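# Load two cartons on a cart and park it

## Task

Move both cartons from the desk onto the utility cart, then bring the cart into the yellow-taped bay so all four of its wheels sit fully within the tape, none touching it. Neither carton may overhang the borders of the cart's trays. Finish by releasing everything and backing away; the result only counts if it holds without the robot. The robot must not topple or be left leaning. Loose objects may occasionally get a brief nudge from outside.

## Robot and tools

ROBOT. A Hello Robot Stretch 4, about 1.6 m tall, with one arm: an omni-wheel base (rim within 0.23 m of its origin), a lift riding a mast, a telescoping arm that reaches forward, a three-joint wrist and a two-finger gripper with bendable steel fingers. Cameras: head_camera (mast top, looking forward and down; turn the base to aim it), head_left_camera and head_right_camera (fisheyes beside it, aimed more steeply down, showing the base and arm), wrist_camera (behind the fingers, looking along them, fingertips near the bottom of its image).

FRAMES. Base frame: origin on the floor below the base centre, x ahead, y to the left, z upward. hand_pose is reported in it: a point between the open fingertips; with all wrist joints at 0 its axes line up with the base frame's. Its printed value can be somewhat wrong. The odometry frame is where the base frame was when the scene began.

execute_actions. Arguments: "actions", a list holding one action or nothing (empty = just report state and pictures), and "cameras", a list of names from head_camera, head_left_camera, head_right_camera, wrist_camera, all (omitted/null/["all"] = every camera, [] = none). An action holds "base", "joints" or both, optionally with "pace" and "contact_limits"; alternatively it holds only {"end_of_arm": "enable_torque"}, which re-powers wrist or gripper motors that shut off. Motions in one action start together and may finish at different moments.
- base: exactly one key, each a relative move from where the base last reported itself. translate_m: straight drive in metres, forward positive, -2 to 2. strafe_m: sideways drive in metres, left positive, -2 to 2. rotate_rad: turn in place in radians, counter-clockwise (left) positive, -3.2 to 3.2.
- joints: absolute targets by name. lift_m 0 to 1.2 m; arm_m 0 to 0.55 m (extension); wrist_yaw_rad -1.134 to 4.276 (0 forward, positive toward the left, 3.14 tucked back, above 3.4 the arm may obstruct); wrist_pitch_rad -1.117 to 4.259 (0 level, 1.57 pointing down); wrist_roll_rad -1.117 to 4.259 (0 = fingers level with each other, positive turns clockwise viewed from behind); gripper_m -0.038 to 0.141 m, the fingertip gap (negative means fingertips pressing together). A target past a joint's range gets clipped and still executed; any other bad value or unknown key rejects the call with no motion.
- pace: "slow", "default", "fast", "max"; base speeds 0.1/0.3/0.4/0.6 m/s and 1/2/3/4 rad/s. With the lift above 0.2 the base is slowed further, down to 0.3 m/s and 1 rad/s at lift 1.2.
- contact_limits: only {"arm_m": value}, 0 (most gentle) to 0.75 (most forceful), default 0.5.
An action lasts at most 15 s. Anything left out of an action may still be pushing to an earlier target without showing it. If a result reports a stop, any later execute_actions, wait or finished_scene calls in the same reply are skipped.

wait: {"seconds": 0 to 10}; sends nothing new and returns the same report as an empty action. zoom_image: {"camera": name, "region": [x0, y0, x1, y1]} in pixels of that camera's latest full image, origin top-left, at most 504 by 504. read_manual: only licence texts. finished_scene: {"scene": current scene number}; ends the scene irreversibly once the last command has been held and reports success. Replying without any tool call ends everything.

RESULTS. joint_positions, hand_pose, base_odometry (wheel-count based, so slip looks like travel; heading -3.142 to 3.142, left positive). turned_by_wheels vs turned_by_imu: a gap over roughly 0.1 rad suggests a collision or slip. base_tilt in degrees (forward/right positive, fixed bias up to about 1.5). lidar_m: 12 sectors of 30 degrees, first straight ahead, going counter-clockwise (4th left, 7th rear, 10th right); "-" means nothing seen or closer than 0.25 m; sees from about 0.15 m up, misses glass and thin legs. wrist_depth_mm: 7x7 grid of median depths, 100 to 2000 mm, includes the robot's own body. motor_effort: percent of maximum, bracket is the peak in the last action; noisy with fixed offsets; positive wheel effort turns the base right. base_status/joint_status: "done"; "off_target" (resting short, may still push); "contact_stop_at_<key>" (blocked, that part goes slack: lift may sag, wheels may roll); "limit_stop_at_<name>", including own_body (self-collision guard, often when pitch below -0.2 with roll below -0.4 or above 4) and tilt (leaning over 6 degrees, lift/arm/wheels go slack and ignore commands); "time_out"; "torque_fault" (wrist or gripper motor overloaded and limp until enable_torque). on_its_own lists uncommanded behaviour; "held at" is a target, not a position.

GRIPPING. Command a gap smaller than the object; tighter squeezes harder and pulls the object toward the wrist by up to a third of the shortfall. Neither the gripper reading nor "done" proves a grasp; check gripper effort. Fingertips pressed onto a surface can jam; lift up. To unfold at the start, send lift_m 0.4 with wrist_yaw_rad 0 together.

AVOID. Driving or turning with over 1 kg held and arm_m above 0.2, especially at fast paces; sustained high pushes or pulls with a raised gripper; over 2 kg in a level gripper; pressing the gripper into things with base or arm moves; drops, slams and objects falling. The scene keeps running while you think, and the robot holds its last command meanwhile.

Each tool is called after "Call:" by a JSON object that holds its "op" and its "data", one argument or row to a line.

## Session

Call:
{"op": "execute_actions", "data": {
  "actions": []
}}

Scene clock: 0.00 s.
base_odometry: x=+0.000 y=+0.000 heading=+0.000 (m, m, rad; odometry frame)
turned_by_wheels: +0.000 (rad since the last result)
turned_by_imu: +0.000 (rad since the last result)
base_tilt: forward=+0.8 right=-0.1 (deg)
lidar_m: 0.76 1.85 1.87 2.15 1.34 1.35 1.85 1.64 1.83 0.76 0.65 0.62
base_status: not commanded
joint_positions: lift_m=+0.190 arm_m=+0.001 wrist_yaw_rad=+3.211 wrist_pitch_rad=-0.015 wrist_roll_rad=-0.020 gripper_m=+0.057
joint_status: not commanded
motor_effort: lift_m=+19 arm_m=-1 wrist_yaw_rad=+0 wrist_pitch_rad=-4 wrist_roll_rad=-2 gripper_m=-2 wheel_0=+0 wheel_1=-1 wheel_2=+0 (%)
hand_pose: x=-0.1217 y=+0.0671 z=+0.3723 quat_wxyz=(-0.035, +0.008, -0.009, +0.999) (m; base frame)
wrist_depth_mm: - - 135 - - - - / - - 134 - - - - / - 107 135 286 - - - / 145 139 151 - - - - / 199 1808 1921 - - - - / 200 1182 197 1336 191 1308 1182 / 204 798 904 107 946 866 904
pictures: head_camera, head_left_camera, head_right_camera, wrist_camera
camera_calibration (this result's frames):
wrist_camera: T_world_to_cam=[[-0.104105, 0.992951, 0.056657, -0.0963262], [0.00209323, 0.0571851, -0.998361, 0.425569], [-0.994564, -0.103816, -0.00803174, 0.117718], [0, 0, 0, 1]] pos_world=[0.10616, 0.083532, 0.431275]
Images, in order (width x height): head_camera 420x560, head_left_camera 420x672, head_right_camera 420x672, wrist_camera 616x392.

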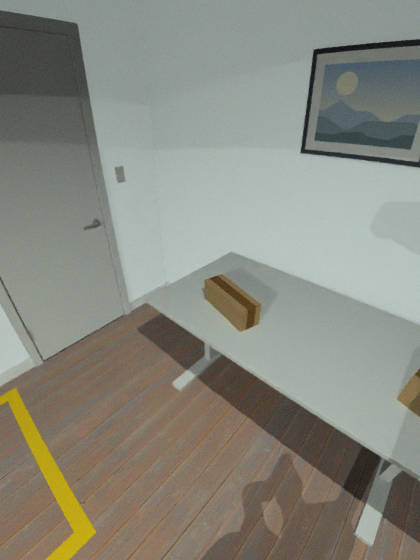

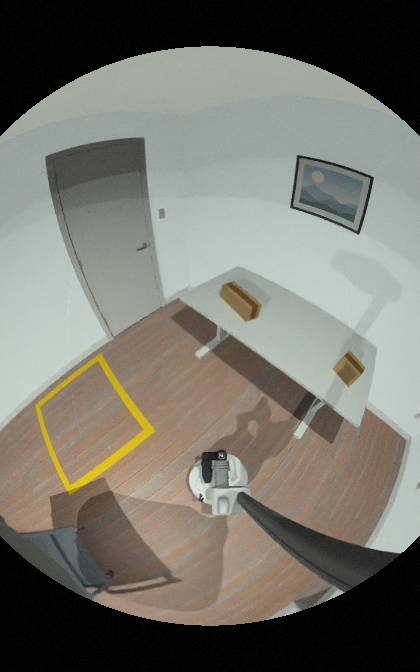

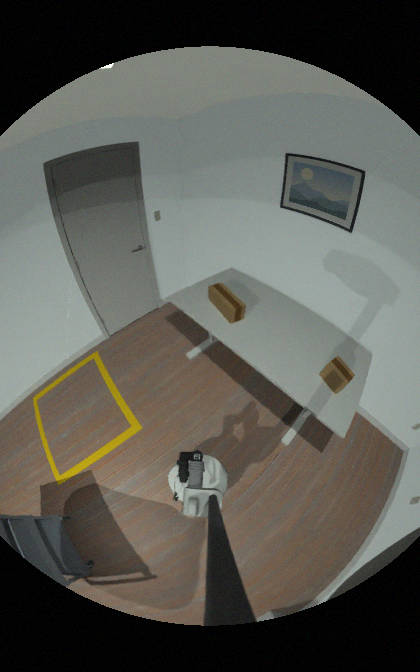

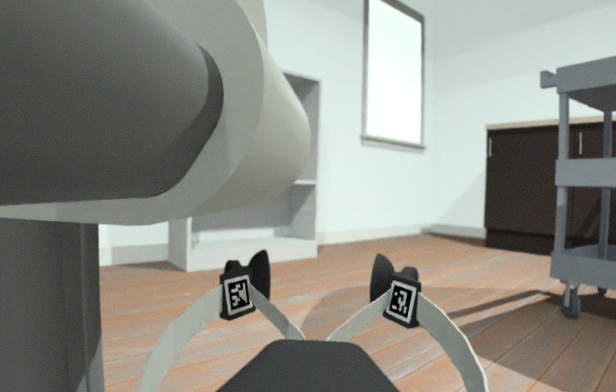

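Call:
{"op": "execute_actions", "data": {
  "actions": [
    {"base":{"rotate_rad":1.9},"joints":{"lift_m":0.4,"wrist_yaw_rad":0}}
  ],
  "cameras": ["head_camera","head_left_camera","wrist_camera"]
}}

Scene clock: 2.73 s.
base_odometry: x=+0.000 y=+0.000 heading=+1.899 (m, m, rad; odometry frame)
turned_by_wheels: +1.899 (rad since the last result)
turned_by_imu: +1.937 (rad since the last result)
base_tilt: forward=+0.9 right=-0.1 (deg)
lidar_m: 1.34 1.32 2.07 1.67 1.84 1.95 0.65 0.63 0.68 0.98 1.85 1.98
base_status: done
joint_positions: lift_m=+0.400 arm_m=+0.001 wrist_yaw_rad=+0.000 wrist_pitch_rad=-0.015 wrist_roll_rad=-0.020 gripper_m=+0.057
joint_status: all done
motor_effort: lift_m=+23(27) arm_m=+0(1) wrist_yaw_rad=-1(8) wrist_pitch_rad=-5(4) wrist_roll_rad=-1(0) gripper_m=-3(2) wheel_0=-6(9) wheel_1=-5(8) wheel_2=-6(15) (%)
hand_pose: x=+0.4607 y=-0.0873 z=+0.5824 quat_wxyz=(+1.000, -0.010, -0.008, +0.000) (m; base frame)
wrist_depth_mm: - - - - - 1983 1618 / - - - - - 1983 1618 / 1397 1366 - - - 1983 1618 / - - - - - 1983 1618 / - - - - - 1921 1618 / 1281 1366 197 1863 190 1808 1576 / 1138 1138 1255 107 1397 1255 1336
pictures: head_camera, head_left_camera, wrist_camera
camera_calibration (this result's frames):
wrist_camera: T_world_to_cam=[[0.0351793, -0.997774, 0.0566551, -0.132206], [-0.00610903, -0.0569039, -0.998361, 0.63668], [0.999362, 0.0347756, -0.00809727, -0.223857], [0, 0, 0, 1]] pos_world=[0.232255, -0.0878977, 0.641314]
Images, in order (width x height): head_camera 420x560, head_left_camera 420x672, wrist_camera 616x392.

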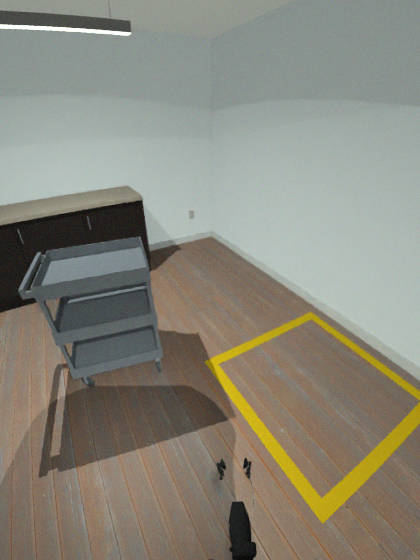

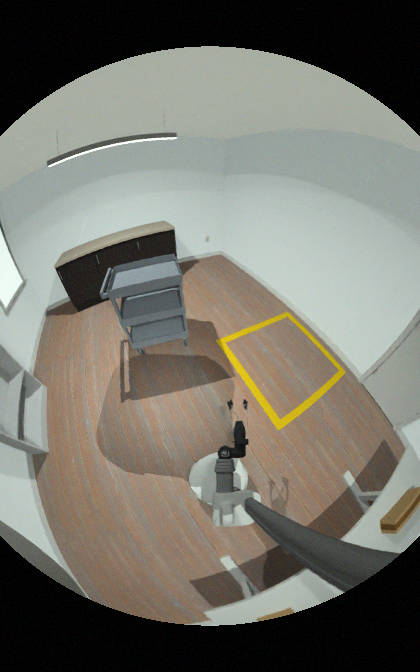

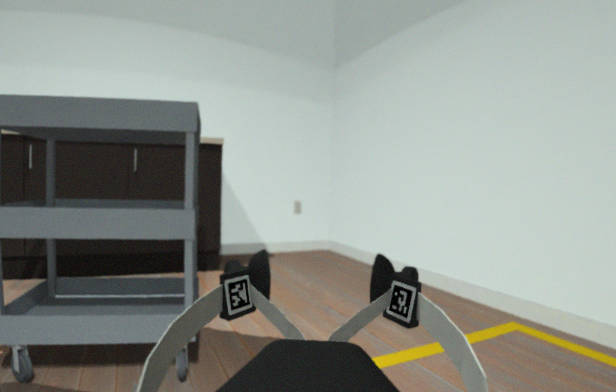

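Call:
{"op": "execute_actions", "data": {
  "actions": [
    {"base":{"rotate_rad":1.03},"joints":{"lift_m":0.2}}
  ],
  "cameras": []
}}

Call:
{"op": "execute_actions", "data": {
  "actions": [
    {"base":{"translate_m":1.5},"pace":"fast"}
  ],
  "cameras": ["head_left_camera","head_right_camera"]
}}

Scene clock: 6.10 s.
base_odometry: x=+0.000 y=+0.000 heading=+2.928 (m, m, rad; odometry frame)
turned_by_wheels: +1.029 (rad since the last result)
turned_by_imu: +1.050 (rad since the last result)
base_tilt: forward=+0.9 right=-0.1 (deg)
lidar_m: 2.12 1.67 1.81 1.92 0.66 0.64 0.70 1.00 1.85 1.98 1.33 1.32
base_status: done
joint_positions: lift_m=+0.200 arm_m=+0.001 wrist_yaw_rad=+0.000 wrist_pitch_rad=-0.015 wrist_roll_rad=-0.020 gripper_m=+0.057
joint_status: all done
motor_effort: lift_m=+17(23) arm_m=-1(1) wrist_yaw_rad=-1(1) wrist_pitch_rad=-5(5) wrist_roll_rad=-1(0) gripper_m=-3(4) wheel_0=-5(9) wheel_1=-3(5) wheel_2=-5(11) (%)
hand_pose: x=+0.4607 y=-0.0874 z=+0.3829 quat_wxyz=(+1.000, -0.010, -0.008, +0.000) (m; base frame)
wrist_depth_mm: 1464 1708 - - - - 931 / 1499 1863 - - - 1308 1098 / 1576 1863 - - - - 1983 / 1499 1863 - - - - 1983 / 1464 1661 1921 - - - 1366 / 1160 1205 197 1281 191 1098 1060 / 842 820 891 106 946 866 917
pictures: none
No camera images: the call's "cameras" was empty. Leave "cameras" out to get every camera's image.

Scene clock: 11.13 s.
base_odometry: x=-1.466 y=+0.318 heading=+2.928 (m, m, rad; odometry frame)
turned_by_wheels: +0.000 (rad since the last result)
turned_by_imu: -0.002 (rad since the last result)
base_tilt: forward=+0.8 right=-0.1 (deg)
lidar_m: 1.44 0.76 0.70 0.78 1.55 2.00 2.03 2.76 0.54 0.48 0.81 1.35
base_status: done
joint_positions: lift_m=+0.200 arm_m=+0.001 wrist_yaw_rad=+0.000 wrist_pitch_rad=-0.015 wrist_roll_rad=-0.020 gripper_m=+0.057
joint_status: not commanded
motor_effort: lift_m=+17(17) arm_m=-1(1) wrist_yaw_rad=+0(1) wrist_pitch_rad=-6(7) wrist_roll_rad=+0(2) gripper_m=-3(6) wheel_0=+4(11) wheel_1=+3(11) wheel_2=-4(12) (%)
hand_pose: x=+0.4607 y=-0.0874 z=+0.3829 quat_wxyz=(+1.000, -0.010, -0.008, +0.000) (m; base frame)
wrist_depth_mm: 891 1060 1336 1808 1808 1060 946 / 891 1060 1366 1808 1808 1042 946 / 891 1078 1366 1863 1808 1060 946 / 904 1078 1397 1863 1863 1060 946 / 917 1098 1336 1808 1863 1078 946 / 917 1060 197 1308 190 1118 991 / 842 820 904 107 931 866 917
pictures: head_left_camera, head_right_camera
Images, in order (width x height): head_left_camera 420x672, head_right_camera 420x672.

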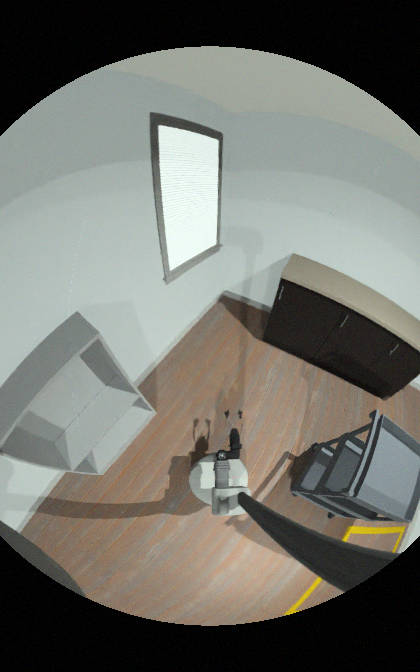

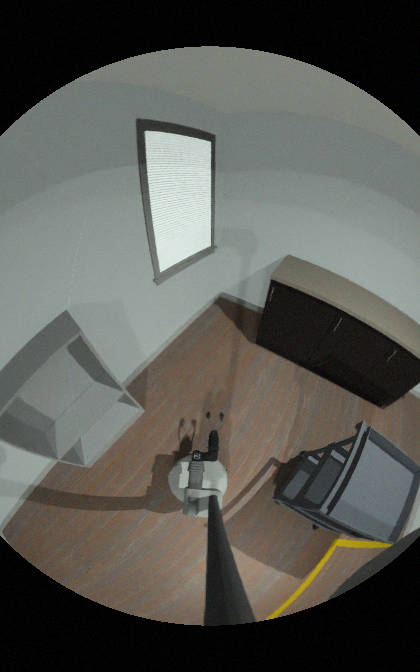

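Call:
{"op": "execute_actions", "data": {
  "actions": [
    {"base":{"translate_m":0.6},"pace":"fast"}
  ],
  "cameras": []
}}

Call:
{"op": "execute_actions", "data": {
  "actions": [
    {"base":{"rotate_rad":-2.74},"joints":{"lift_m":0.673,"wrist_roll_rad":1.57,"gripper_m":0.1}}
  ],
  "cameras": []
}}

Call:
{"op": "execute_actions", "data": {
  "actions": [
    {"base":{"strafe_m":0.5}}
  ]
}}

Scene clock: 14.40 s.
base_odometry: x=-2.052 y=+0.445 heading=+2.928 (m, m, rad; odometry frame)
turned_by_wheels: +0.000 (rad since the last result)
turned_by_imu: -0.001 (rad since the last result)
base_tilt: forward=+0.8 right=-0.1 (deg)
lidar_m: 1.00 0.75 0.74 0.51 0.63 3.24 3.45 0.84 0.83 1.20 0.89 0.84
base_status: done
joint_positions: lift_m=+0.200 arm_m=+0.001 wrist_yaw_rad=+0.000 wrist_pitch_rad=-0.015 wrist_roll_rad=-0.020 gripper_m=+0.057
joint_status: not commanded
motor_effort: lift_m=+17(17) arm_m=-1(1) wrist_yaw_rad=+0(1) wrist_pitch_rad=-6(5) wrist_roll_rad=+0(1) gripper_m=-1(3) wheel_0=+3(11) wheel_1=+3(10) wheel_2=-3(12) (%)
hand_pose: x=+0.4606 y=-0.0874 z=+0.3829 quat_wxyz=(+1.000, -0.010, -0.008, +0.000) (m; base frame)
wrist_depth_mm: 621 741 917 1255 1281 1098 1008 / 621 750 960 1308 1308 1138 1008 / 634 759 960 1308 1308 1118 1025 / 634 759 976 1308 1308 1138 1025 / 634 768 946 1336 1281 1118 1025 / 640 768 197 1205 191 1098 1008 / 640 723 866 107 931 878 878
pictures: none
No camera images: the call's "cameras" was empty. Leave "cameras" out to get every camera's image.

Scene clock: 17.27 s.
base_odometry: x=-2.052 y=+0.445 heading=+0.189 (m, m, rad; odometry frame)
turned_by_wheels: -2.739 (rad since the last result)
turned_by_imu: -2.795 (rad since the last result)
base_tilt: forward=+0.8 right=-0.1 (deg)
lidar_m: 0.86 0.83 1.40 0.97 0.85 1.19 0.82 0.73 0.50 0.53 2.14 2.55
base_status: done
joint_positions: lift_m=+0.673 arm_m=+0.001 wrist_yaw_rad=+0.000 wrist_pitch_rad=-0.015 wrist_roll_rad=+1.570 gripper_m=+0.100
joint_status: all done
motor_effort: lift_m=+23(25) arm_m=-1(1) wrist_yaw_rad=+0(0) wrist_pitch_rad=-5(5) wrist_roll_rad=+0(6) gripper_m=-3(2) wheel_0=+5(10) wheel_1=+4(13) wheel_2=+6(13) (%)
hand_pose: x=+0.4607 y=-0.0874 z=+0.8554 quat_wxyz=(+0.707, +0.707, -0.005, +0.005) (m; base frame)
wrist_depth_mm: - - - - - 1863 1281 / - - - - - 1921 1281 / - - - - - 1921 1308 / - - - - - 1983 1308 / - - - - - 1921 1308 / - - 217 - - 1618 1281 / - - - 107 - 1499 1160
pictures: none
No camera images: the call's "cameras" was empty. Leave "cameras" out to get every camera's image.

Scene clock: 20.27 s.
base_odometry: x=-2.146 y=+0.936 heading=+0.189 (m, m, rad; odometry frame)
turned_by_wheels: +0.000 (rad since the last result)
turned_by_imu: -0.003 (rad since the last result)
base_tilt: forward=+0.8 right=-0.1 (deg)
lidar_m: 0.63 1.18 0.75 0.49 0.41 0.44 1.08 0.99 1.06 1.02 2.93 0.82
base_status: done
joint_positions: lift_m=+0.673 arm_m=+0.001 wrist_yaw_rad=+0.000 wrist_pitch_rad=-0.015 wrist_roll_rad=+1.570 gripper_m=+0.100
joint_status: not commanded
motor_effort: lift_m=+22(23) arm_m=-1(1) wrist_yaw_rad=+0(1) wrist_pitch_rad=-6(5) wrist_roll_rad=+0(1) gripper_m=-1(2) wheel_0=-4(12) wheel_1=+3(13) wheel_2=+0(4) (%)
hand_pose: x=+0.4607 y=-0.0874 z=+0.8554 quat_wxyz=(+0.707, +0.707, -0.005, +0.005) (m; base frame)
wrist_depth_mm: - - - - - 1863 1281 / - - - - - 1921 1255 / - - - - - 676 647 / - - - - - 854 597 / - - - - 1182 831 539 / - - 217 525 525 707 512 / - - - 107 504 699 484
pictures: head_camera, head_left_camera, head_right_camera, wrist_camera
camera_calibration (this result's frames):
wrist_camera: T_world_to_cam=[[0.0509431, -0.0376881, -0.99799, 0.83104], [-0.0209315, 0.999028, -0.0387958, 0.187577], [0.998482, 0.0228658, 0.0501047, -0.27204], [0, 0, 0, 1]] pos_world=[0.233218, -0.149854, 0.850277]
Images, in order (width x height): head_camera 420x560, head_left_camera 420x672, head_right_camera 420x672, wrist_camera 616x392.

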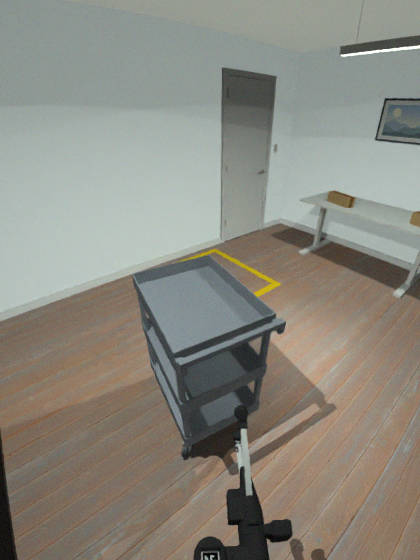

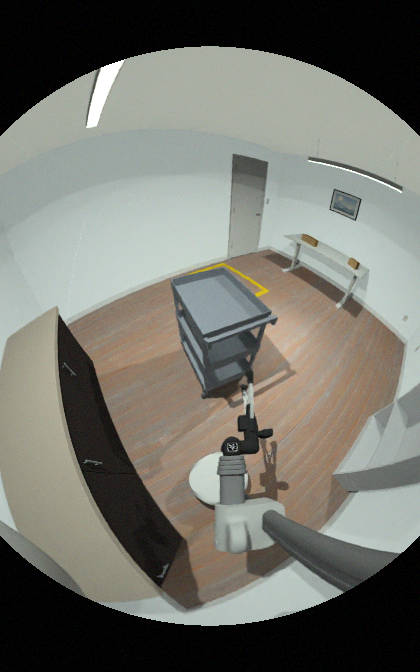

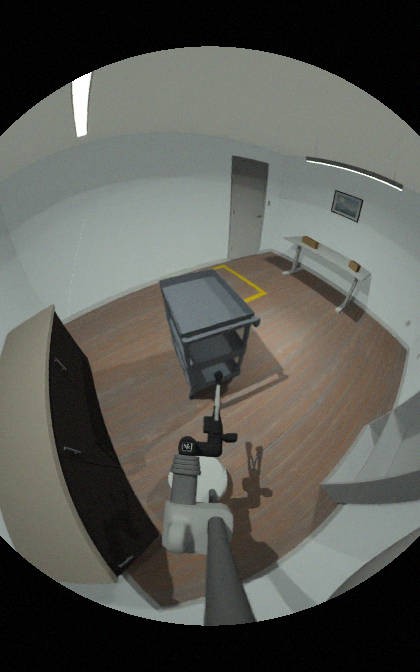

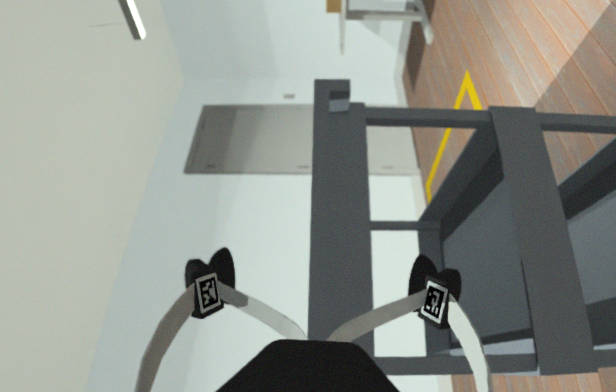

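Call:
{"op": "execute_actions", "data": {
  "actions": [
    {"base":{"translate_m":0.15},"joints":{"arm_m":0.1}}
  ],
  "cameras": ["head_camera","wrist_camera"]
}}

Call:
{"op": "zoom_image", "data": {
  "camera": "head_camera",
  "region": [130, 280, 330, 480]
}}

Scene clock: 23.03 s.
base_odometry: x=-1.999 y=+0.964 heading=+0.189 (m, m, rad; odometry frame)
turned_by_wheels: +0.000 (rad since the last result)
turned_by_imu: +0.000 (rad since the last result)
base_tilt: forward=+0.8 right=-0.1 (deg)
lidar_m: 0.51 0.79 0.87 0.58 0.53 0.53 1.20 1.14 1.07 1.09 2.74 0.65
base_status: done
joint_positions: lift_m=+0.673 arm_m=+0.099 wrist_yaw_rad=+0.000 wrist_pitch_rad=-0.015 wrist_roll_rad=+1.570 gripper_m=+0.100
joint_status: all done
motor_effort: lift_m=+23(22) arm_m=+5(3) wrist_yaw_rad=+0(0) wrist_pitch_rad=-4(5) wrist_roll_rad=+1(2) gripper_m=-2(3) wheel_0=+5(9) wheel_1=+3(7) wheel_2=-6(15) (%)
hand_pose: x=+0.5586 y=-0.0874 z=+0.8555 quat_wxyz=(+0.707, +0.707, -0.005, +0.005) (m; base frame)
wrist_depth_mm: - - - 382 - 1863 1255 / - - - 407 418 1537 427 / - - - 382 - 1921 530 / - - - 355 359 768 574 / - - - 332 332 831 569 / - - 217 256 298 699 554 / - - - 107 294 741 569
pictures: head_camera, wrist_camera
camera_calibration (this result's frames):
wrist_camera: T_world_to_cam=[[0.0510101, -0.0376316, -0.997989, 0.826036], [-0.0209669, 0.999029, -0.0387425, 0.189591], [0.998478, 0.022901, 0.0501716, -0.36988], [0, 0, 0, 1]] pos_world=[0.331156, -0.149852, 0.850278]
Images, in order (width x height): head_camera 420x560, wrist_camera 616x392.

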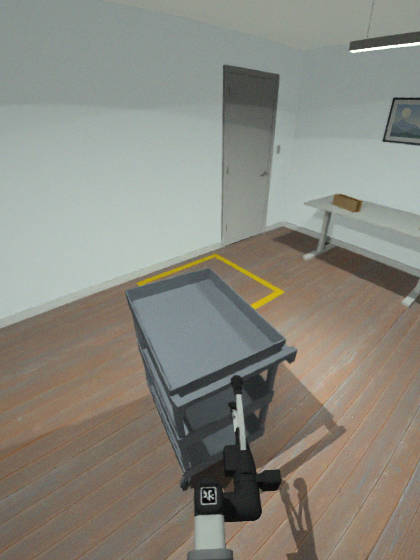

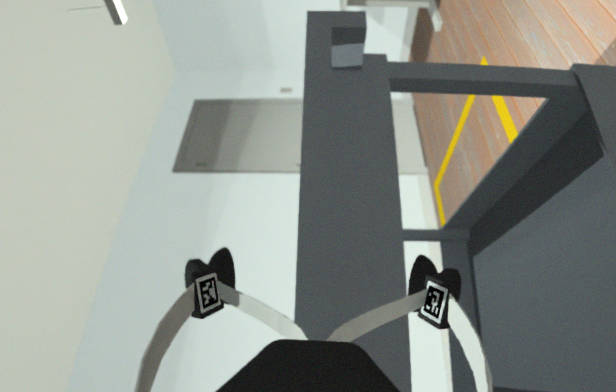

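Region (130, 280, 330, 480) of head_camera's 420x560 image, scaled by 2.520, with more detail than that image has.

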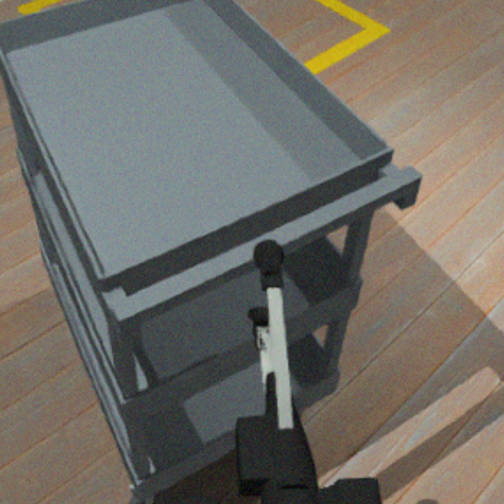

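Bar face depth 256 → extend by 0.048.

Call:
{"op": "execute_actions", "data": {
  "actions": [
    {"joints":{"arm_m":0.147,"gripper_m":0.07}}
  ],
  "cameras": []
}}

Call:
{"op": "execute_actions", "data": {
  "actions": [
    {"joints":{"gripper_m":-0.008}}
  ],
  "cameras": ["wrist_camera"]
}}

Call:
{"op": "execute_actions", "data": {
  "actions": [
    {"base":{"strafe_m":0.25}}
  ],
  "cameras": ["head_camera","head_left_camera"]
}}

Scene clock: 24.70 s.
base_odometry: x=-1.999 y=+0.964 heading=+0.189 (m, m, rad; odometry frame)
turned_by_wheels: +0.000 (rad since the last result)
turned_by_imu: +0.000 (rad since the last result)
base_tilt: forward=+0.8 right=-0.1 (deg)
lidar_m: 0.50 0.83 0.90 0.58 0.51 0.51 1.24 1.13 1.03 1.09 2.77 0.63
base_status: not commanded
joint_positions: lift_m=+0.673 arm_m=+0.146 wrist_yaw_rad=+0.000 wrist_pitch_rad=-0.015 wrist_roll_rad=+1.570 gripper_m=+0.070
joint_status: all done
motor_effort: lift_m=+22(22) arm_m=+4(4) wrist_yaw_rad=+0(0) wrist_pitch_rad=-5(5) wrist_roll_rad=+0(1) gripper_m=-2(4) wheel_0=+4(4) wheel_1=+4(4) wheel_2=-5(6) (%)
hand_pose: x=+0.6056 y=-0.0874 z=+0.8555 quat_wxyz=(+0.707, +0.707, -0.005, +0.005) (m; base frame)
wrist_depth_mm: - - - 357 - 1708 1281 / - - - 357 364 389 382 / - - - 327 334 1921 525 / - - - 246 307 809 569 / - - - 230 287 842 564 / - - 216 213 196 759 559 / - - - 107 254 699 564
pictures: none
No camera images: the call's "cameras" was empty. Leave "cameras" out to get every camera's image.

Scene clock: 26.23 s.
base_odometry: x=-1.999 y=+0.964 heading=+0.189 (m, m, rad; odometry frame)
turned_by_wheels: +0.000 (rad since the last result)
turned_by_imu: +0.000 (rad since the last result)
base_tilt: forward=+0.9 right=-0.1 (deg)
lidar_m: 0.50 0.80 0.88 0.58 0.52 0.54 1.21 1.12 1.06 1.08 2.77 0.65
base_status: not commanded
joint_positions: lift_m=+0.673 arm_m=+0.147 wrist_yaw_rad=+0.003 wrist_pitch_rad=-0.019 wrist_roll_rad=+1.570 gripper_m=-0.008
joint_status: all done
motor_effort: lift_m=+22(22) arm_m=+3(4) wrist_yaw_rad=-8(8) wrist_pitch_rad=+6(5) wrist_roll_rad=+0(1) gripper_m=-17(19) wheel_0=+4(4) wheel_1=+4(4) wheel_2=-5(5) (%)
hand_pose: x=+0.6061 y=-0.0866 z=+0.8566 quat_wxyz=(+0.707, +0.707, -0.006, +0.008) (m; base frame)
wrist_depth_mm: - - - 340 364 1756 1205 / - - - 343 351 1661 445 / - - - 319 322 1921 525 / - - - 297 300 820 580 / - - - 220 278 854 574 / - - 184 206 183 788 569 / - - - 107 249 699 574
pictures: wrist_camera
camera_calibration (this result's frames):
wrist_camera: T_world_to_cam=[[0.0550602, -0.0375701, -0.997776, 0.822188], [-0.0235744, 0.998964, -0.0389158, 0.191559], [0.998205, 0.0256647, 0.0541175, -0.42037], [0, 0, 0, 1]] pos_world=[0.378862, -0.149682, 0.850563]
Images, in order (width x height): wrist_camera 616x392.

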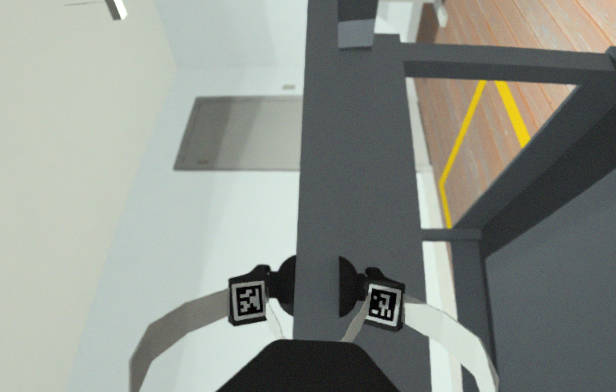

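Scene clock: 28.37 s.
base_odometry: x=-2.046 y=+1.210 heading=+0.189 (m, m, rad; odometry frame)
turned_by_wheels: +0.000 (rad since the last result)
turned_by_imu: -0.004 (rad since the last result)
base_tilt: forward=+0.9 right=-0.1 (deg)
lidar_m: 0.53 2.38 0.54 0.34 0.31 0.33 0.44 1.27 1.32 1.30 2.98 0.61
base_status: done
joint_positions: lift_m=+0.673 arm_m=+0.147 wrist_yaw_rad=-0.002 wrist_pitch_rad=-0.019 wrist_roll_rad=+1.570 gripper_m=-0.008
joint_status: not commanded
motor_effort: lift_m=+22(22) arm_m=+3(3) wrist_yaw_rad=+7(26) wrist_pitch_rad=+4(8) wrist_roll_rad=+2(0) gripper_m=-17(15) wheel_0=-5(19) wheel_1=+0(14) wheel_2=+0(5) (%)
hand_pose: x=+0.6057 y=-0.0881 z=+0.8566 quat_wxyz=(+0.707, +0.707, -0.008, +0.006) (m; base frame)
wrist_depth_mm: - - - 279 278 1921 1308 / - - - 276 276 1921 544 / - - - 273 272 854 574 / - - - 213 270 854 580 / - - - 211 267 854 569 / - - 187 209 183 768 564 / - - - 107 263 609 549
pictures: head_camera, head_left_camera
Images, in order (width x height): head_camera 420x560, head_left_camera 420x672.

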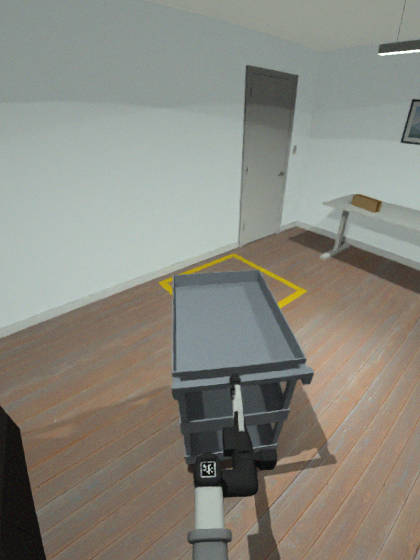

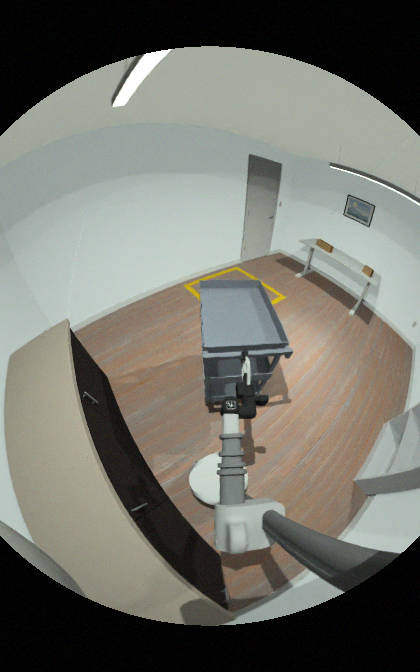

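Call:
{"op": "execute_actions", "data": {
  "actions": [
    {"base":{"translate_m":0.2}}
  ],
  "cameras": []
}}

Call:
{"op": "execute_actions", "data": {
  "actions": [
    {"base":{"strafe_m":0.08}}
  ],
  "cameras": []
}}

Call:
{"op": "execute_actions", "data": {
  "actions": [
    {"base":{"translate_m":0.5}}
  ],
  "cameras": ["head_camera","head_left_camera"]
}}

Scene clock: 30.93 s.
base_odometry: x=-1.850 y=+1.247 heading=+0.190 (m, m, rad; odometry frame)
turned_by_wheels: +0.001 (rad since the last result)
turned_by_imu: +0.000 (rad since the last result)
base_tilt: forward=+0.8 right=-0.1 (deg)
lidar_m: 0.53 2.22 0.75 0.49 0.46 0.47 0.60 1.47 1.34 1.46 2.87 0.59
base_status: done
joint_positions: lift_m=+0.673 arm_m=+0.147 wrist_yaw_rad=+0.002 wrist_pitch_rad=-0.019 wrist_roll_rad=+1.570 gripper_m=-0.008
joint_status: not commanded
motor_effort: lift_m=+21(21) arm_m=+3(3) wrist_yaw_rad=-4(17) wrist_pitch_rad=+4(6) wrist_roll_rad=+0(2) gripper_m=-15(17) wheel_0=+5(11) wheel_1=+5(12) wheel_2=-4(18) (%)
hand_pose: x=+0.6060 y=-0.0870 z=+0.8566 quat_wxyz=(+0.707, +0.707, -0.006, +0.007) (m; base frame)
wrist_depth_mm: - - - 289 287 1921 1336 / - - - 283 282 1983 521 / - - - 279 277 842 580 / - - - 216 272 866 580 / - - - 212 268 854 574 / - - 187 208 183 778 564 / 1921 1921 1983 106 260 634 574
pictures: none
No camera images: the call's "cameras" was empty. Leave "cameras" out to get every camera's image.

Scene clock: 32.27 s.
base_odometry: x=-1.865 y=+1.326 heading=+0.189 (m, m, rad; odometry frame)
turned_by_wheels: +0.000 (rad since the last result)
turned_by_imu: -0.002 (rad since the last result)
base_tilt: forward=+0.9 right=-0.1 (deg)
lidar_m: 0.55 2.19 0.64 0.41 0.38 0.40 0.52 1.48 1.45 1.51 2.93 0.60
base_status: done
joint_positions: lift_m=+0.673 arm_m=+0.147 wrist_yaw_rad=-0.003 wrist_pitch_rad=-0.019 wrist_roll_rad=+1.570 gripper_m=-0.008
joint_status: not commanded
motor_effort: lift_m=+22(22) arm_m=+2(3) wrist_yaw_rad=+8(17) wrist_pitch_rad=+7(4) wrist_roll_rad=+2(2) gripper_m=-15(15) wheel_0=-5(17) wheel_1=+0(13) wheel_2=+0(1) (%)
hand_pose: x=+0.6056 y=-0.0882 z=+0.8566 quat_wxyz=(+0.707, +0.707, -0.008, +0.006) (m; base frame)
wrist_depth_mm: - - - 268 267 1863 1281 / - - - 268 267 1756 559 / - - - 210 266 831 574 / - - - 209 266 842 574 / - - - 209 266 854 569 / - - 186 208 183 778 569 / 1863 1863 1863 107 267 1537 544
pictures: none
No camera images: the call's "cameras" was empty. Leave "cameras" out to get every camera's image.

Scene clock: 35.43 s.
base_odometry: x=-1.374 y=+1.420 heading=+0.190 (m, m, rad; odometry frame)
turned_by_wheels: +0.000 (rad since the last result)
turned_by_imu: +0.000 (rad since the last result)
base_tilt: forward=+0.8 right=-0.1 (deg)
lidar_m: 0.55 1.78 1.83 0.76 0.67 0.72 0.92 1.91 1.67 2.49 2.63 0.61
base_status: done
joint_positions: lift_m=+0.673 arm_m=+0.147 wrist_yaw_rad=+0.002 wrist_pitch_rad=-0.019 wrist_roll_rad=+1.570 gripper_m=-0.008
joint_status: not commanded
motor_effort: lift_m=+21(21) arm_m=+3(3) wrist_yaw_rad=-5(14) wrist_pitch_rad=+5(5) wrist_roll_rad=+0(0) gripper_m=-15(15) wheel_0=+5(13) wheel_1=+3(12) wheel_2=-3(17) (%)
hand_pose: x=+0.6060 y=-0.0869 z=+0.8566 quat_wxyz=(+0.707, +0.707, -0.006, +0.007) (m; base frame)
wrist_depth_mm: - - - 296 297 1808 1336 / - - - 290 290 1921 539 / - - - 282 282 820 574 / 1921 1983 1983 272 274 866 574 / 1808 1756 1808 213 268 854 574 / 1618 1618 186 206 186 778 564 / 1537 1499 1499 106 257 661 574
pictures: head_camera, head_left_camera
Images, in order (width x height): head_camera 420x560, head_left_camera 420x672.

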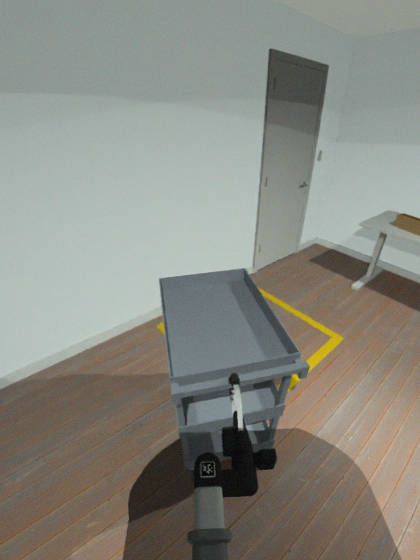

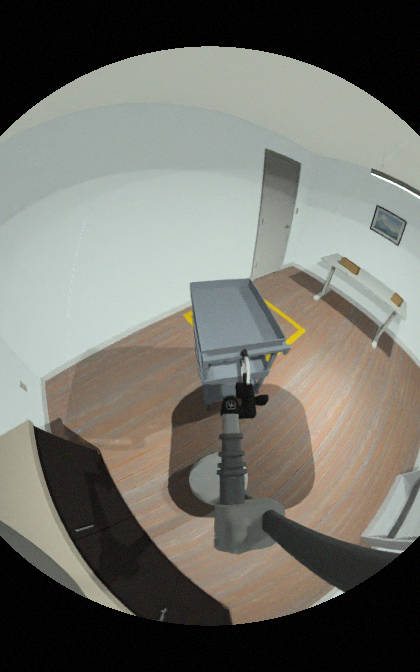

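Call:
{"op": "execute_actions", "data": {
  "actions": [
    {"base":{"strafe_m":0.27}}
  ],
  "cameras": []
}}

Call:
{"op": "execute_actions", "data": {
  "actions": [
    {"base":{"translate_m":0.55}}
  ],
  "cameras": ["head_camera","head_left_camera","head_right_camera"]
}}

Scene clock: 38.17 s.
base_odometry: x=-1.424 y=+1.685 heading=+0.189 (m, m, rad; odometry frame)
turned_by_wheels: +0.000 (rad since the last result)
turned_by_imu: -0.004 (rad since the last result)
base_tilt: forward=+0.8 right=-0.1 (deg)
lidar_m: 0.57 1.62 1.66 0.50 0.47 0.46 0.62 1.34 1.91 2.30 2.83 0.57
base_status: done
joint_positions: lift_m=+0.673 arm_m=+0.147 wrist_yaw_rad=-0.002 wrist_pitch_rad=-0.019 wrist_roll_rad=+1.570 gripper_m=-0.008
joint_status: not commanded
motor_effort: lift_m=+22(22) arm_m=+3(3) wrist_yaw_rad=+6(21) wrist_pitch_rad=+5(6) wrist_roll_rad=-3(1) gripper_m=-16(16) wheel_0=-5(17) wheel_1=+0(10) wheel_2=+0(0) (%)
hand_pose: x=+0.6057 y=-0.0880 z=+0.8566 quat_wxyz=(+0.707, +0.707, -0.007, +0.006) (m; base frame)
wrist_depth_mm: - - - 178 229 759 585 / - - - 184 236 798 574 / 1983 - - 191 246 831 574 / 1863 1808 1808 198 255 854 574 / 1618 1661 1618 204 264 788 574 / 1499 1464 186 210 183 1430 530 / 1366 1366 1366 107 286 1308 1281
pictures: none
No camera images: the call's "cameras" was empty. Leave "cameras" out to get every camera's image.

Scene clock: 41.50 s.
base_odometry: x=-0.885 y=+1.789 heading=+0.189 (m, m, rad; odometry frame)
turned_by_wheels: +0.000 (rad since the last result)
turned_by_imu: +0.000 (rad since the last result)
base_tilt: forward=+0.9 right=-0.1 (deg)
lidar_m: 0.60 1.18 1.20 1.53 0.79 0.81 1.07 2.51 2.24 2.71 2.48 0.55
base_status: done
joint_positions: lift_m=+0.673 arm_m=+0.147 wrist_yaw_rad=+0.000 wrist_pitch_rad=-0.019 wrist_roll_rad=+1.570 gripper_m=-0.008
joint_status: not commanded
motor_effort: lift_m=+22(22) arm_m=+2(2) wrist_yaw_rad=+1(11) wrist_pitch_rad=+5(4) wrist_roll_rad=-3(1) gripper_m=-15(16) wheel_0=+4(12) wheel_1=+3(9) wheel_2=-5(14) (%)
hand_pose: x=+0.6058 y=-0.0875 z=+0.8565 quat_wxyz=(+0.707, +0.707, -0.007, +0.007) (m; base frame)
wrist_depth_mm: 1921 1863 1808 163 214 741 580 / 1661 1618 1576 172 224 788 574 / 1430 1430 1397 181 236 820 574 / 1281 1255 1229 190 249 854 580 / 1138 1118 1118 203 263 1060 564 / 1025 1008 187 209 186 991 512 / 946 904 946 107 298 878 917
pictures: head_camera, head_left_camera, head_right_camera
Images, in order (width x height): head_camera 420x560, head_left_camera 420x672, head_right_camera 420x672.

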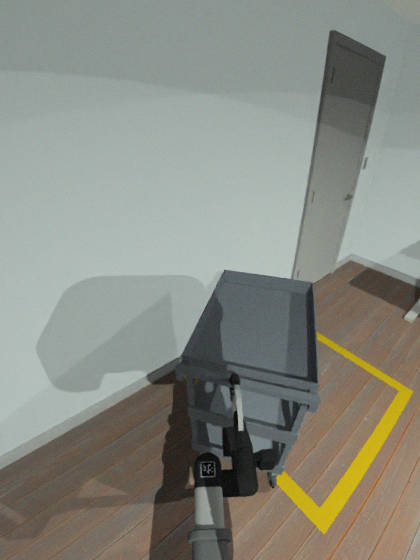

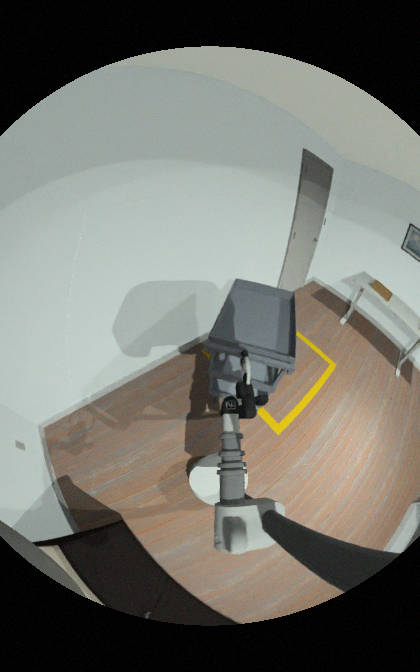

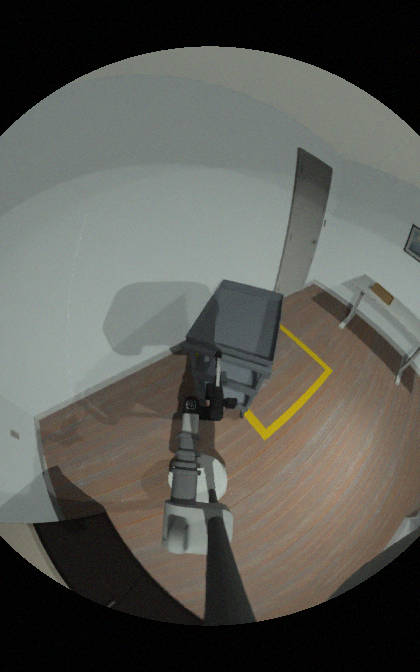

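Call:
{"op": "execute_actions", "data": {
  "actions": [
    {"base":{"translate_m":0.12}}
  ],
  "cameras": []
}}

Call:
{"op": "execute_actions", "data": {
  "actions": [
    {"base":{"strafe_m":-0.5}}
  ],
  "cameras": ["head_camera","head_left_camera","head_right_camera"]
}}

Scene clock: 43.90 s.
base_odometry: x=-0.767 y=+1.811 heading=+0.190 (m, m, rad; odometry frame)
turned_by_wheels: +0.000 (rad since the last result)
turned_by_imu: +0.000 (rad since the last result)
base_tilt: forward=+0.9 right=-0.1 (deg)
lidar_m: 0.58 1.07 1.11 1.42 0.89 0.90 1.17 2.32 2.33 2.60 2.43 0.54
base_status: done
joint_positions: lift_m=+0.673 arm_m=+0.147 wrist_yaw_rad=+0.000 wrist_pitch_rad=-0.019 wrist_roll_rad=+1.570 gripper_m=-0.008
joint_status: not commanded
motor_effort: lift_m=+21(22) arm_m=+3(3) wrist_yaw_rad=-1(5) wrist_pitch_rad=+3(5) wrist_roll_rad=-2(0) gripper_m=-15(15) wheel_0=+6(10) wheel_1=+5(6) wheel_2=-6(17) (%)
hand_pose: x=+0.6059 y=-0.0874 z=+0.8565 quat_wxyz=(+0.707, +0.707, -0.007, +0.007) (m; base frame)
wrist_depth_mm: 1708 1661 1618 160 210 741 585 / 1499 1464 1430 169 220 778 569 / 1281 1281 1255 178 234 820 585 / 1138 1118 1138 189 246 809 580 / 1025 1008 1008 201 263 946 554 / 917 917 187 208 186 904 512 / 842 820 842 107 300 809 831
pictures: none
No camera images: the call's "cameras" was empty. Leave "cameras" out to get every camera's image.

Scene clock: 46.90 s.
base_odometry: x=-0.673 y=+1.320 heading=+0.190 (m, m, rad; odometry frame)
turned_by_wheels: +0.000 (rad since the last result)
turned_by_imu: +0.006 (rad since the last result)
base_tilt: forward=+0.8 right=-0.1 (deg)
lidar_m: 0.52 0.82 1.40 1.81 1.28 1.30 1.71 1.97 2.06 2.15 2.02 0.65
base_status: done
joint_positions: lift_m=+0.673 arm_m=+0.147 wrist_yaw_rad=+0.004 wrist_pitch_rad=-0.019 wrist_roll_rad=+1.570 gripper_m=-0.008
joint_status: not commanded
motor_effort: lift_m=+22(21) arm_m=+3(3) wrist_yaw_rad=-10(19) wrist_pitch_rad=+7(6) wrist_roll_rad=+0(0) gripper_m=-16(18) wheel_0=+5(18) wheel_1=+0(13) wheel_2=+0(2) (%)
hand_pose: x=+0.6062 y=-0.0864 z=+0.8566 quat_wxyz=(+0.707, +0.707, -0.005, +0.008) (m; base frame)
wrist_depth_mm: - - - 338 353 1618 1229 / 1921 1921 1863 332 338 1661 820 / 1708 1661 1661 310 314 1576 525 / 1499 1464 1464 291 296 798 580 / 1366 1336 1336 217 274 854 574 / 1229 1229 186 203 183 778 559 / 1118 1098 1138 106 247 699 574
pictures: head_camera, head_left_camera, head_right_camera
Images, in order (width x height): head_camera 420x560, head_left_camera 420x672, head_right_camera 420x672.

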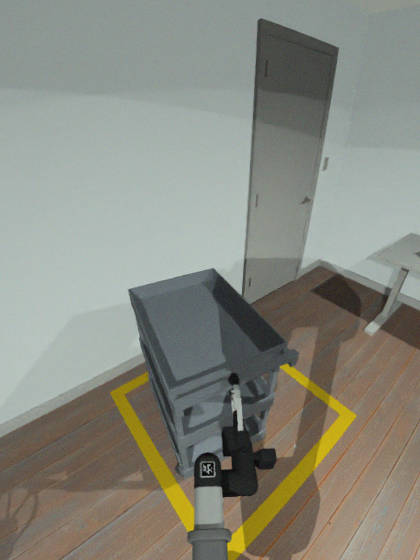

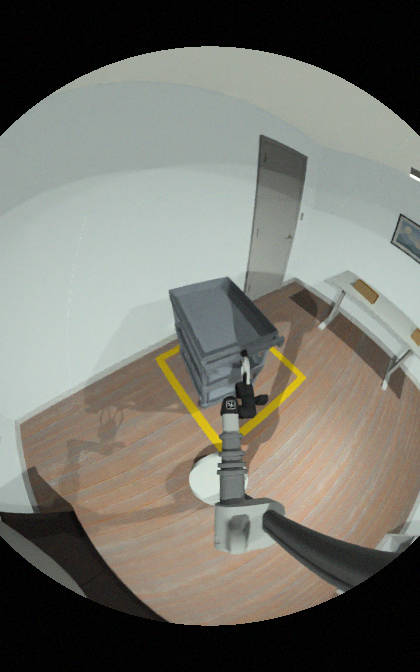

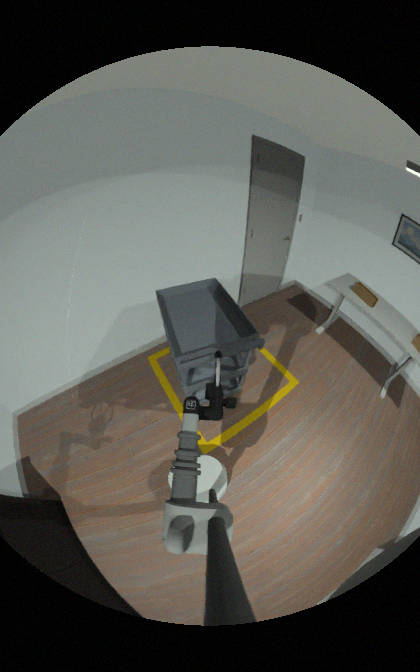

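Call:
{"op": "execute_actions", "data": {
  "actions": [
    {"base":{"strafe_m":-0.14}}
  ],
  "cameras": []
}}

Call:
{"op": "execute_actions", "data": {
  "actions": [
    {"joints":{"gripper_m":0.08}}
  ],
  "cameras": []
}}

Call:
{"op": "execute_actions", "data": {
  "actions": [
    {"base":{"translate_m":-0.2},"joints":{"arm_m":0.001}}
  ],
  "cameras": ["head_camera"]
}}

Call:
{"op": "execute_actions", "data": {
  "actions": [
    {"base":{"rotate_rad":-0.75},"joints":{"wrist_roll_rad":0,"gripper_m":0.141}}
  ],
  "cameras": ["head_camera","head_left_camera","wrist_camera"]
}}

Scene clock: 49.30 s.
base_odometry: x=-0.646 y=+1.183 heading=+0.190 (m, m, rad; odometry frame)
turned_by_wheels: +0.000 (rad since the last result)
turned_by_imu: +0.002 (rad since the last result)
base_tilt: forward=+0.8 right=+0.0 (deg)
lidar_m: 0.47 0.65 1.51 1.89 1.39 1.43 1.87 1.91 1.94 2.07 1.88 0.65
base_status: done
joint_positions: lift_m=+0.673 arm_m=+0.147 wrist_yaw_rad=+0.002 wrist_pitch_rad=-0.019 wrist_roll_rad=+1.570 gripper_m=-0.008
joint_status: not commanded
motor_effort: lift_m=+21(21) arm_m=+3(2) wrist_yaw_rad=-7(26) wrist_pitch_rad=+7(6) wrist_roll_rad=+1(1) gripper_m=-14(16) wheel_0=+3(15) wheel_1=-2(12) wheel_2=+1(0) (%)
hand_pose: x=+0.6061 y=-0.0868 z=+0.8566 quat_wxyz=(+0.707, +0.707, -0.006, +0.008) (m; base frame)
wrist_depth_mm: - - - - - 1921 1281 / - - - 377 397 1618 1205 / 1808 1756 1756 351 366 1618 488 / 1618 1576 1576 314 320 1537 535 / 1464 1430 1430 224 287 768 574 / 1308 1308 187 202 183 778 564 / 1229 1182 1229 106 240 699 574
pictures: none
No camera images: the call's "cameras" was empty. Leave "cameras" out to get every camera's image.

Scene clock: 50.93 s.
base_odometry: x=-0.646 y=+1.183 heading=+0.190 (m, m, rad; odometry frame)
turned_by_wheels: +0.000 (rad since the last result)
turned_by_imu: +0.000 (rad since the last result)
base_tilt: forward=+0.8 right=-0.1 (deg)
lidar_m: 0.46 0.62 1.49 1.91 1.39 1.42 1.82 1.92 1.97 2.03 1.90 0.63
base_status: not commanded
joint_positions: lift_m=+0.673 arm_m=+0.147 wrist_yaw_rad=+0.000 wrist_pitch_rad=-0.016 wrist_roll_rad=+1.570 gripper_m=+0.080
joint_status: all done
motor_effort: lift_m=+21(21) arm_m=+3(3) wrist_yaw_rad=+2(6) wrist_pitch_rad=-5(7) wrist_roll_rad=+1(2) gripper_m=-3(14) wheel_0=+3(4) wheel_1=-2(2) wheel_2=+0(0) (%)
hand_pose: x=+0.6058 y=-0.0876 z=+0.8556 quat_wxyz=(+0.707, +0.707, -0.006, +0.005) (m; base frame)
wrist_depth_mm: - - - - - 1863 1255 / - - - 387 402 1618 1182 / 1863 1756 1756 364 373 1661 484 / 1618 1618 1576 256 325 1499 544 / 1430 1430 1430 231 291 778 564 / 1281 1308 216 206 197 759 559 / 1205 1205 1205 107 244 691 569
pictures: none
No camera images: the call's "cameras" was empty. Leave "cameras" out to get every camera's image.

Scene clock: 53.00 s.
base_odometry: x=-0.842 y=+1.145 heading=+0.190 (m, m, rad; odometry frame)
turned_by_wheels: +0.000 (rad since the last result)
turned_by_imu: +0.000 (rad since the last result)
base_tilt: forward=+0.8 right=-0.1 (deg)
lidar_m: 0.67 0.96 1.67 2.06 1.28 1.29 1.70 1.73 1.79 2.69 2.02 0.95
base_status: done
joint_positions: lift_m=+0.673 arm_m=+0.002 wrist_yaw_rad=+0.000 wrist_pitch_rad=-0.015 wrist_roll_rad=+1.570 gripper_m=+0.080
joint_status: all done
motor_effort: lift_m=+21(21) arm_m=-5(4) wrist_yaw_rad=+1(1) wrist_pitch_rad=-6(6) wrist_roll_rad=-1(3) gripper_m=-4(1) wheel_0=-4(10) wheel_1=-3(11) wheel_2=+5(7) (%)
hand_pose: x=+0.4613 y=-0.0874 z=+0.8555 quat_wxyz=(+0.707, +0.707, -0.005, +0.005) (m; base frame)
wrist_depth_mm: - - - - - 1921 1281 / - - - - - 1921 1281 / - - - - - 842 1160 / 1921 1863 1921 1863 1863 854 991 / 1756 1708 1756 1661 1205 842 597 / 1576 1576 216 554 197 768 525 / 1464 1430 1499 107 508 500 488
pictures: head_camera
Images, in order (width x height): head_camera 420x560.

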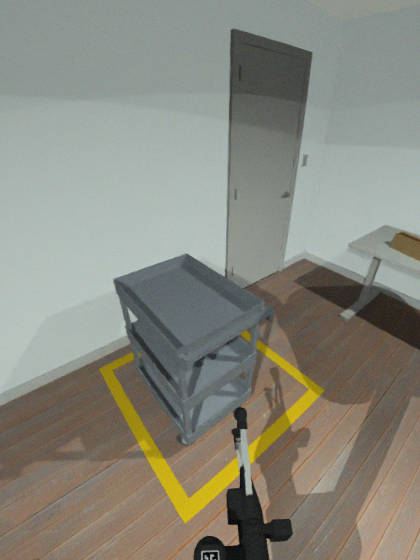

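Scene clock: 54.63 s.
base_odometry: x=-0.842 y=+1.145 heading=-0.559 (m, m, rad; odometry frame)
turned_by_wheels: -0.749 (rad since the last result)
turned_by_imu: -0.764 (rad since the last result)
base_tilt: forward=+0.8 right=-0.1 (deg)
lidar_m: 2.03 0.71 0.65 1.63 1.81 1.29 1.30 1.42 2.08 1.73 2.33 2.02
base_status: done
joint_positions: lift_m=+0.673 arm_m=+0.002 wrist_yaw_rad=+0.000 wrist_pitch_rad=-0.015 wrist_roll_rad=+0.000 gripper_m=+0.141
joint_status: all done
motor_effort: lift_m=+21(21) arm_m=-4(4) wrist_yaw_rad=+0(0) wrist_pitch_rad=-6(5) wrist_roll_rad=-2(7) gripper_m=-1(5) wheel_0=+5(9) wheel_1=+4(10) wheel_2=+6(12) (%)
hand_pose: x=+0.4613 y=-0.0874 z=+0.8555 quat_wxyz=(+1.000, +0.000, -0.008, +0.000) (m; base frame)
wrist_depth_mm: 1808 - - - - - - / 1863 - - - - - - / 1808 - - - - - - / 1808 - - - - - - / 1808 - - - - - - / 1808 - - - - 206 - / 1808 1756 1921 107 1921 1808 1863
pictures: head_camera, head_left_camera, wrist_camera
camera_calibration (this result's frames):
wrist_camera: T_world_to_cam=[[0.0349861, -0.998708, 0.0368484, -0.130896], [-0.00617841, -0.0370865, -0.999293, 0.911931], [0.999369, 0.0347337, -0.00746794, -0.222827], [0, 0, 0, 1]] pos_world=[0.2329, -0.0891668, 0.914446]
Images, in order (width x height): head_camera 420x560, head_left_camera 420x672, wrist_camera 616x392.

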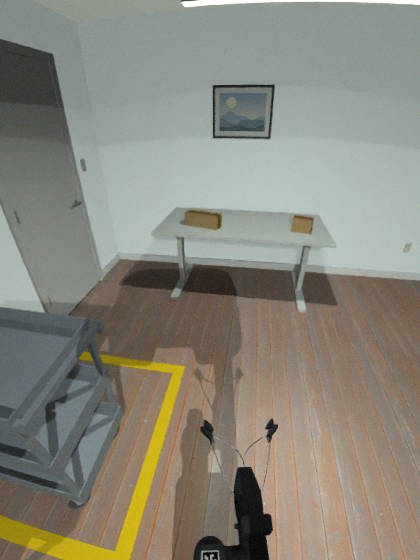

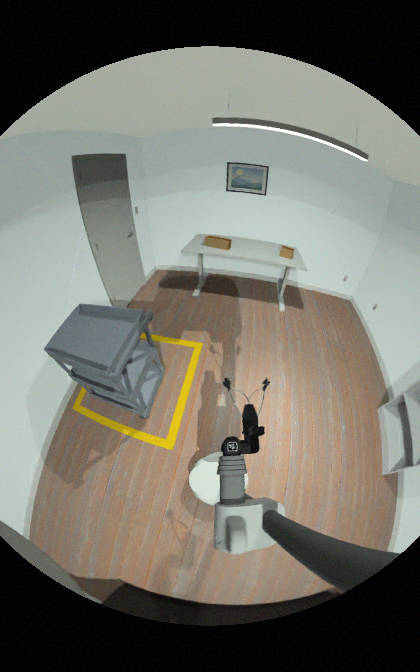

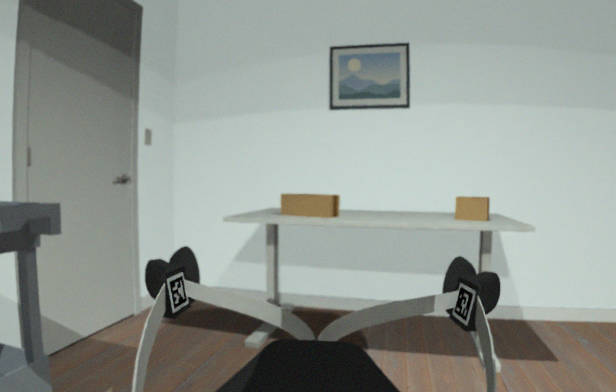

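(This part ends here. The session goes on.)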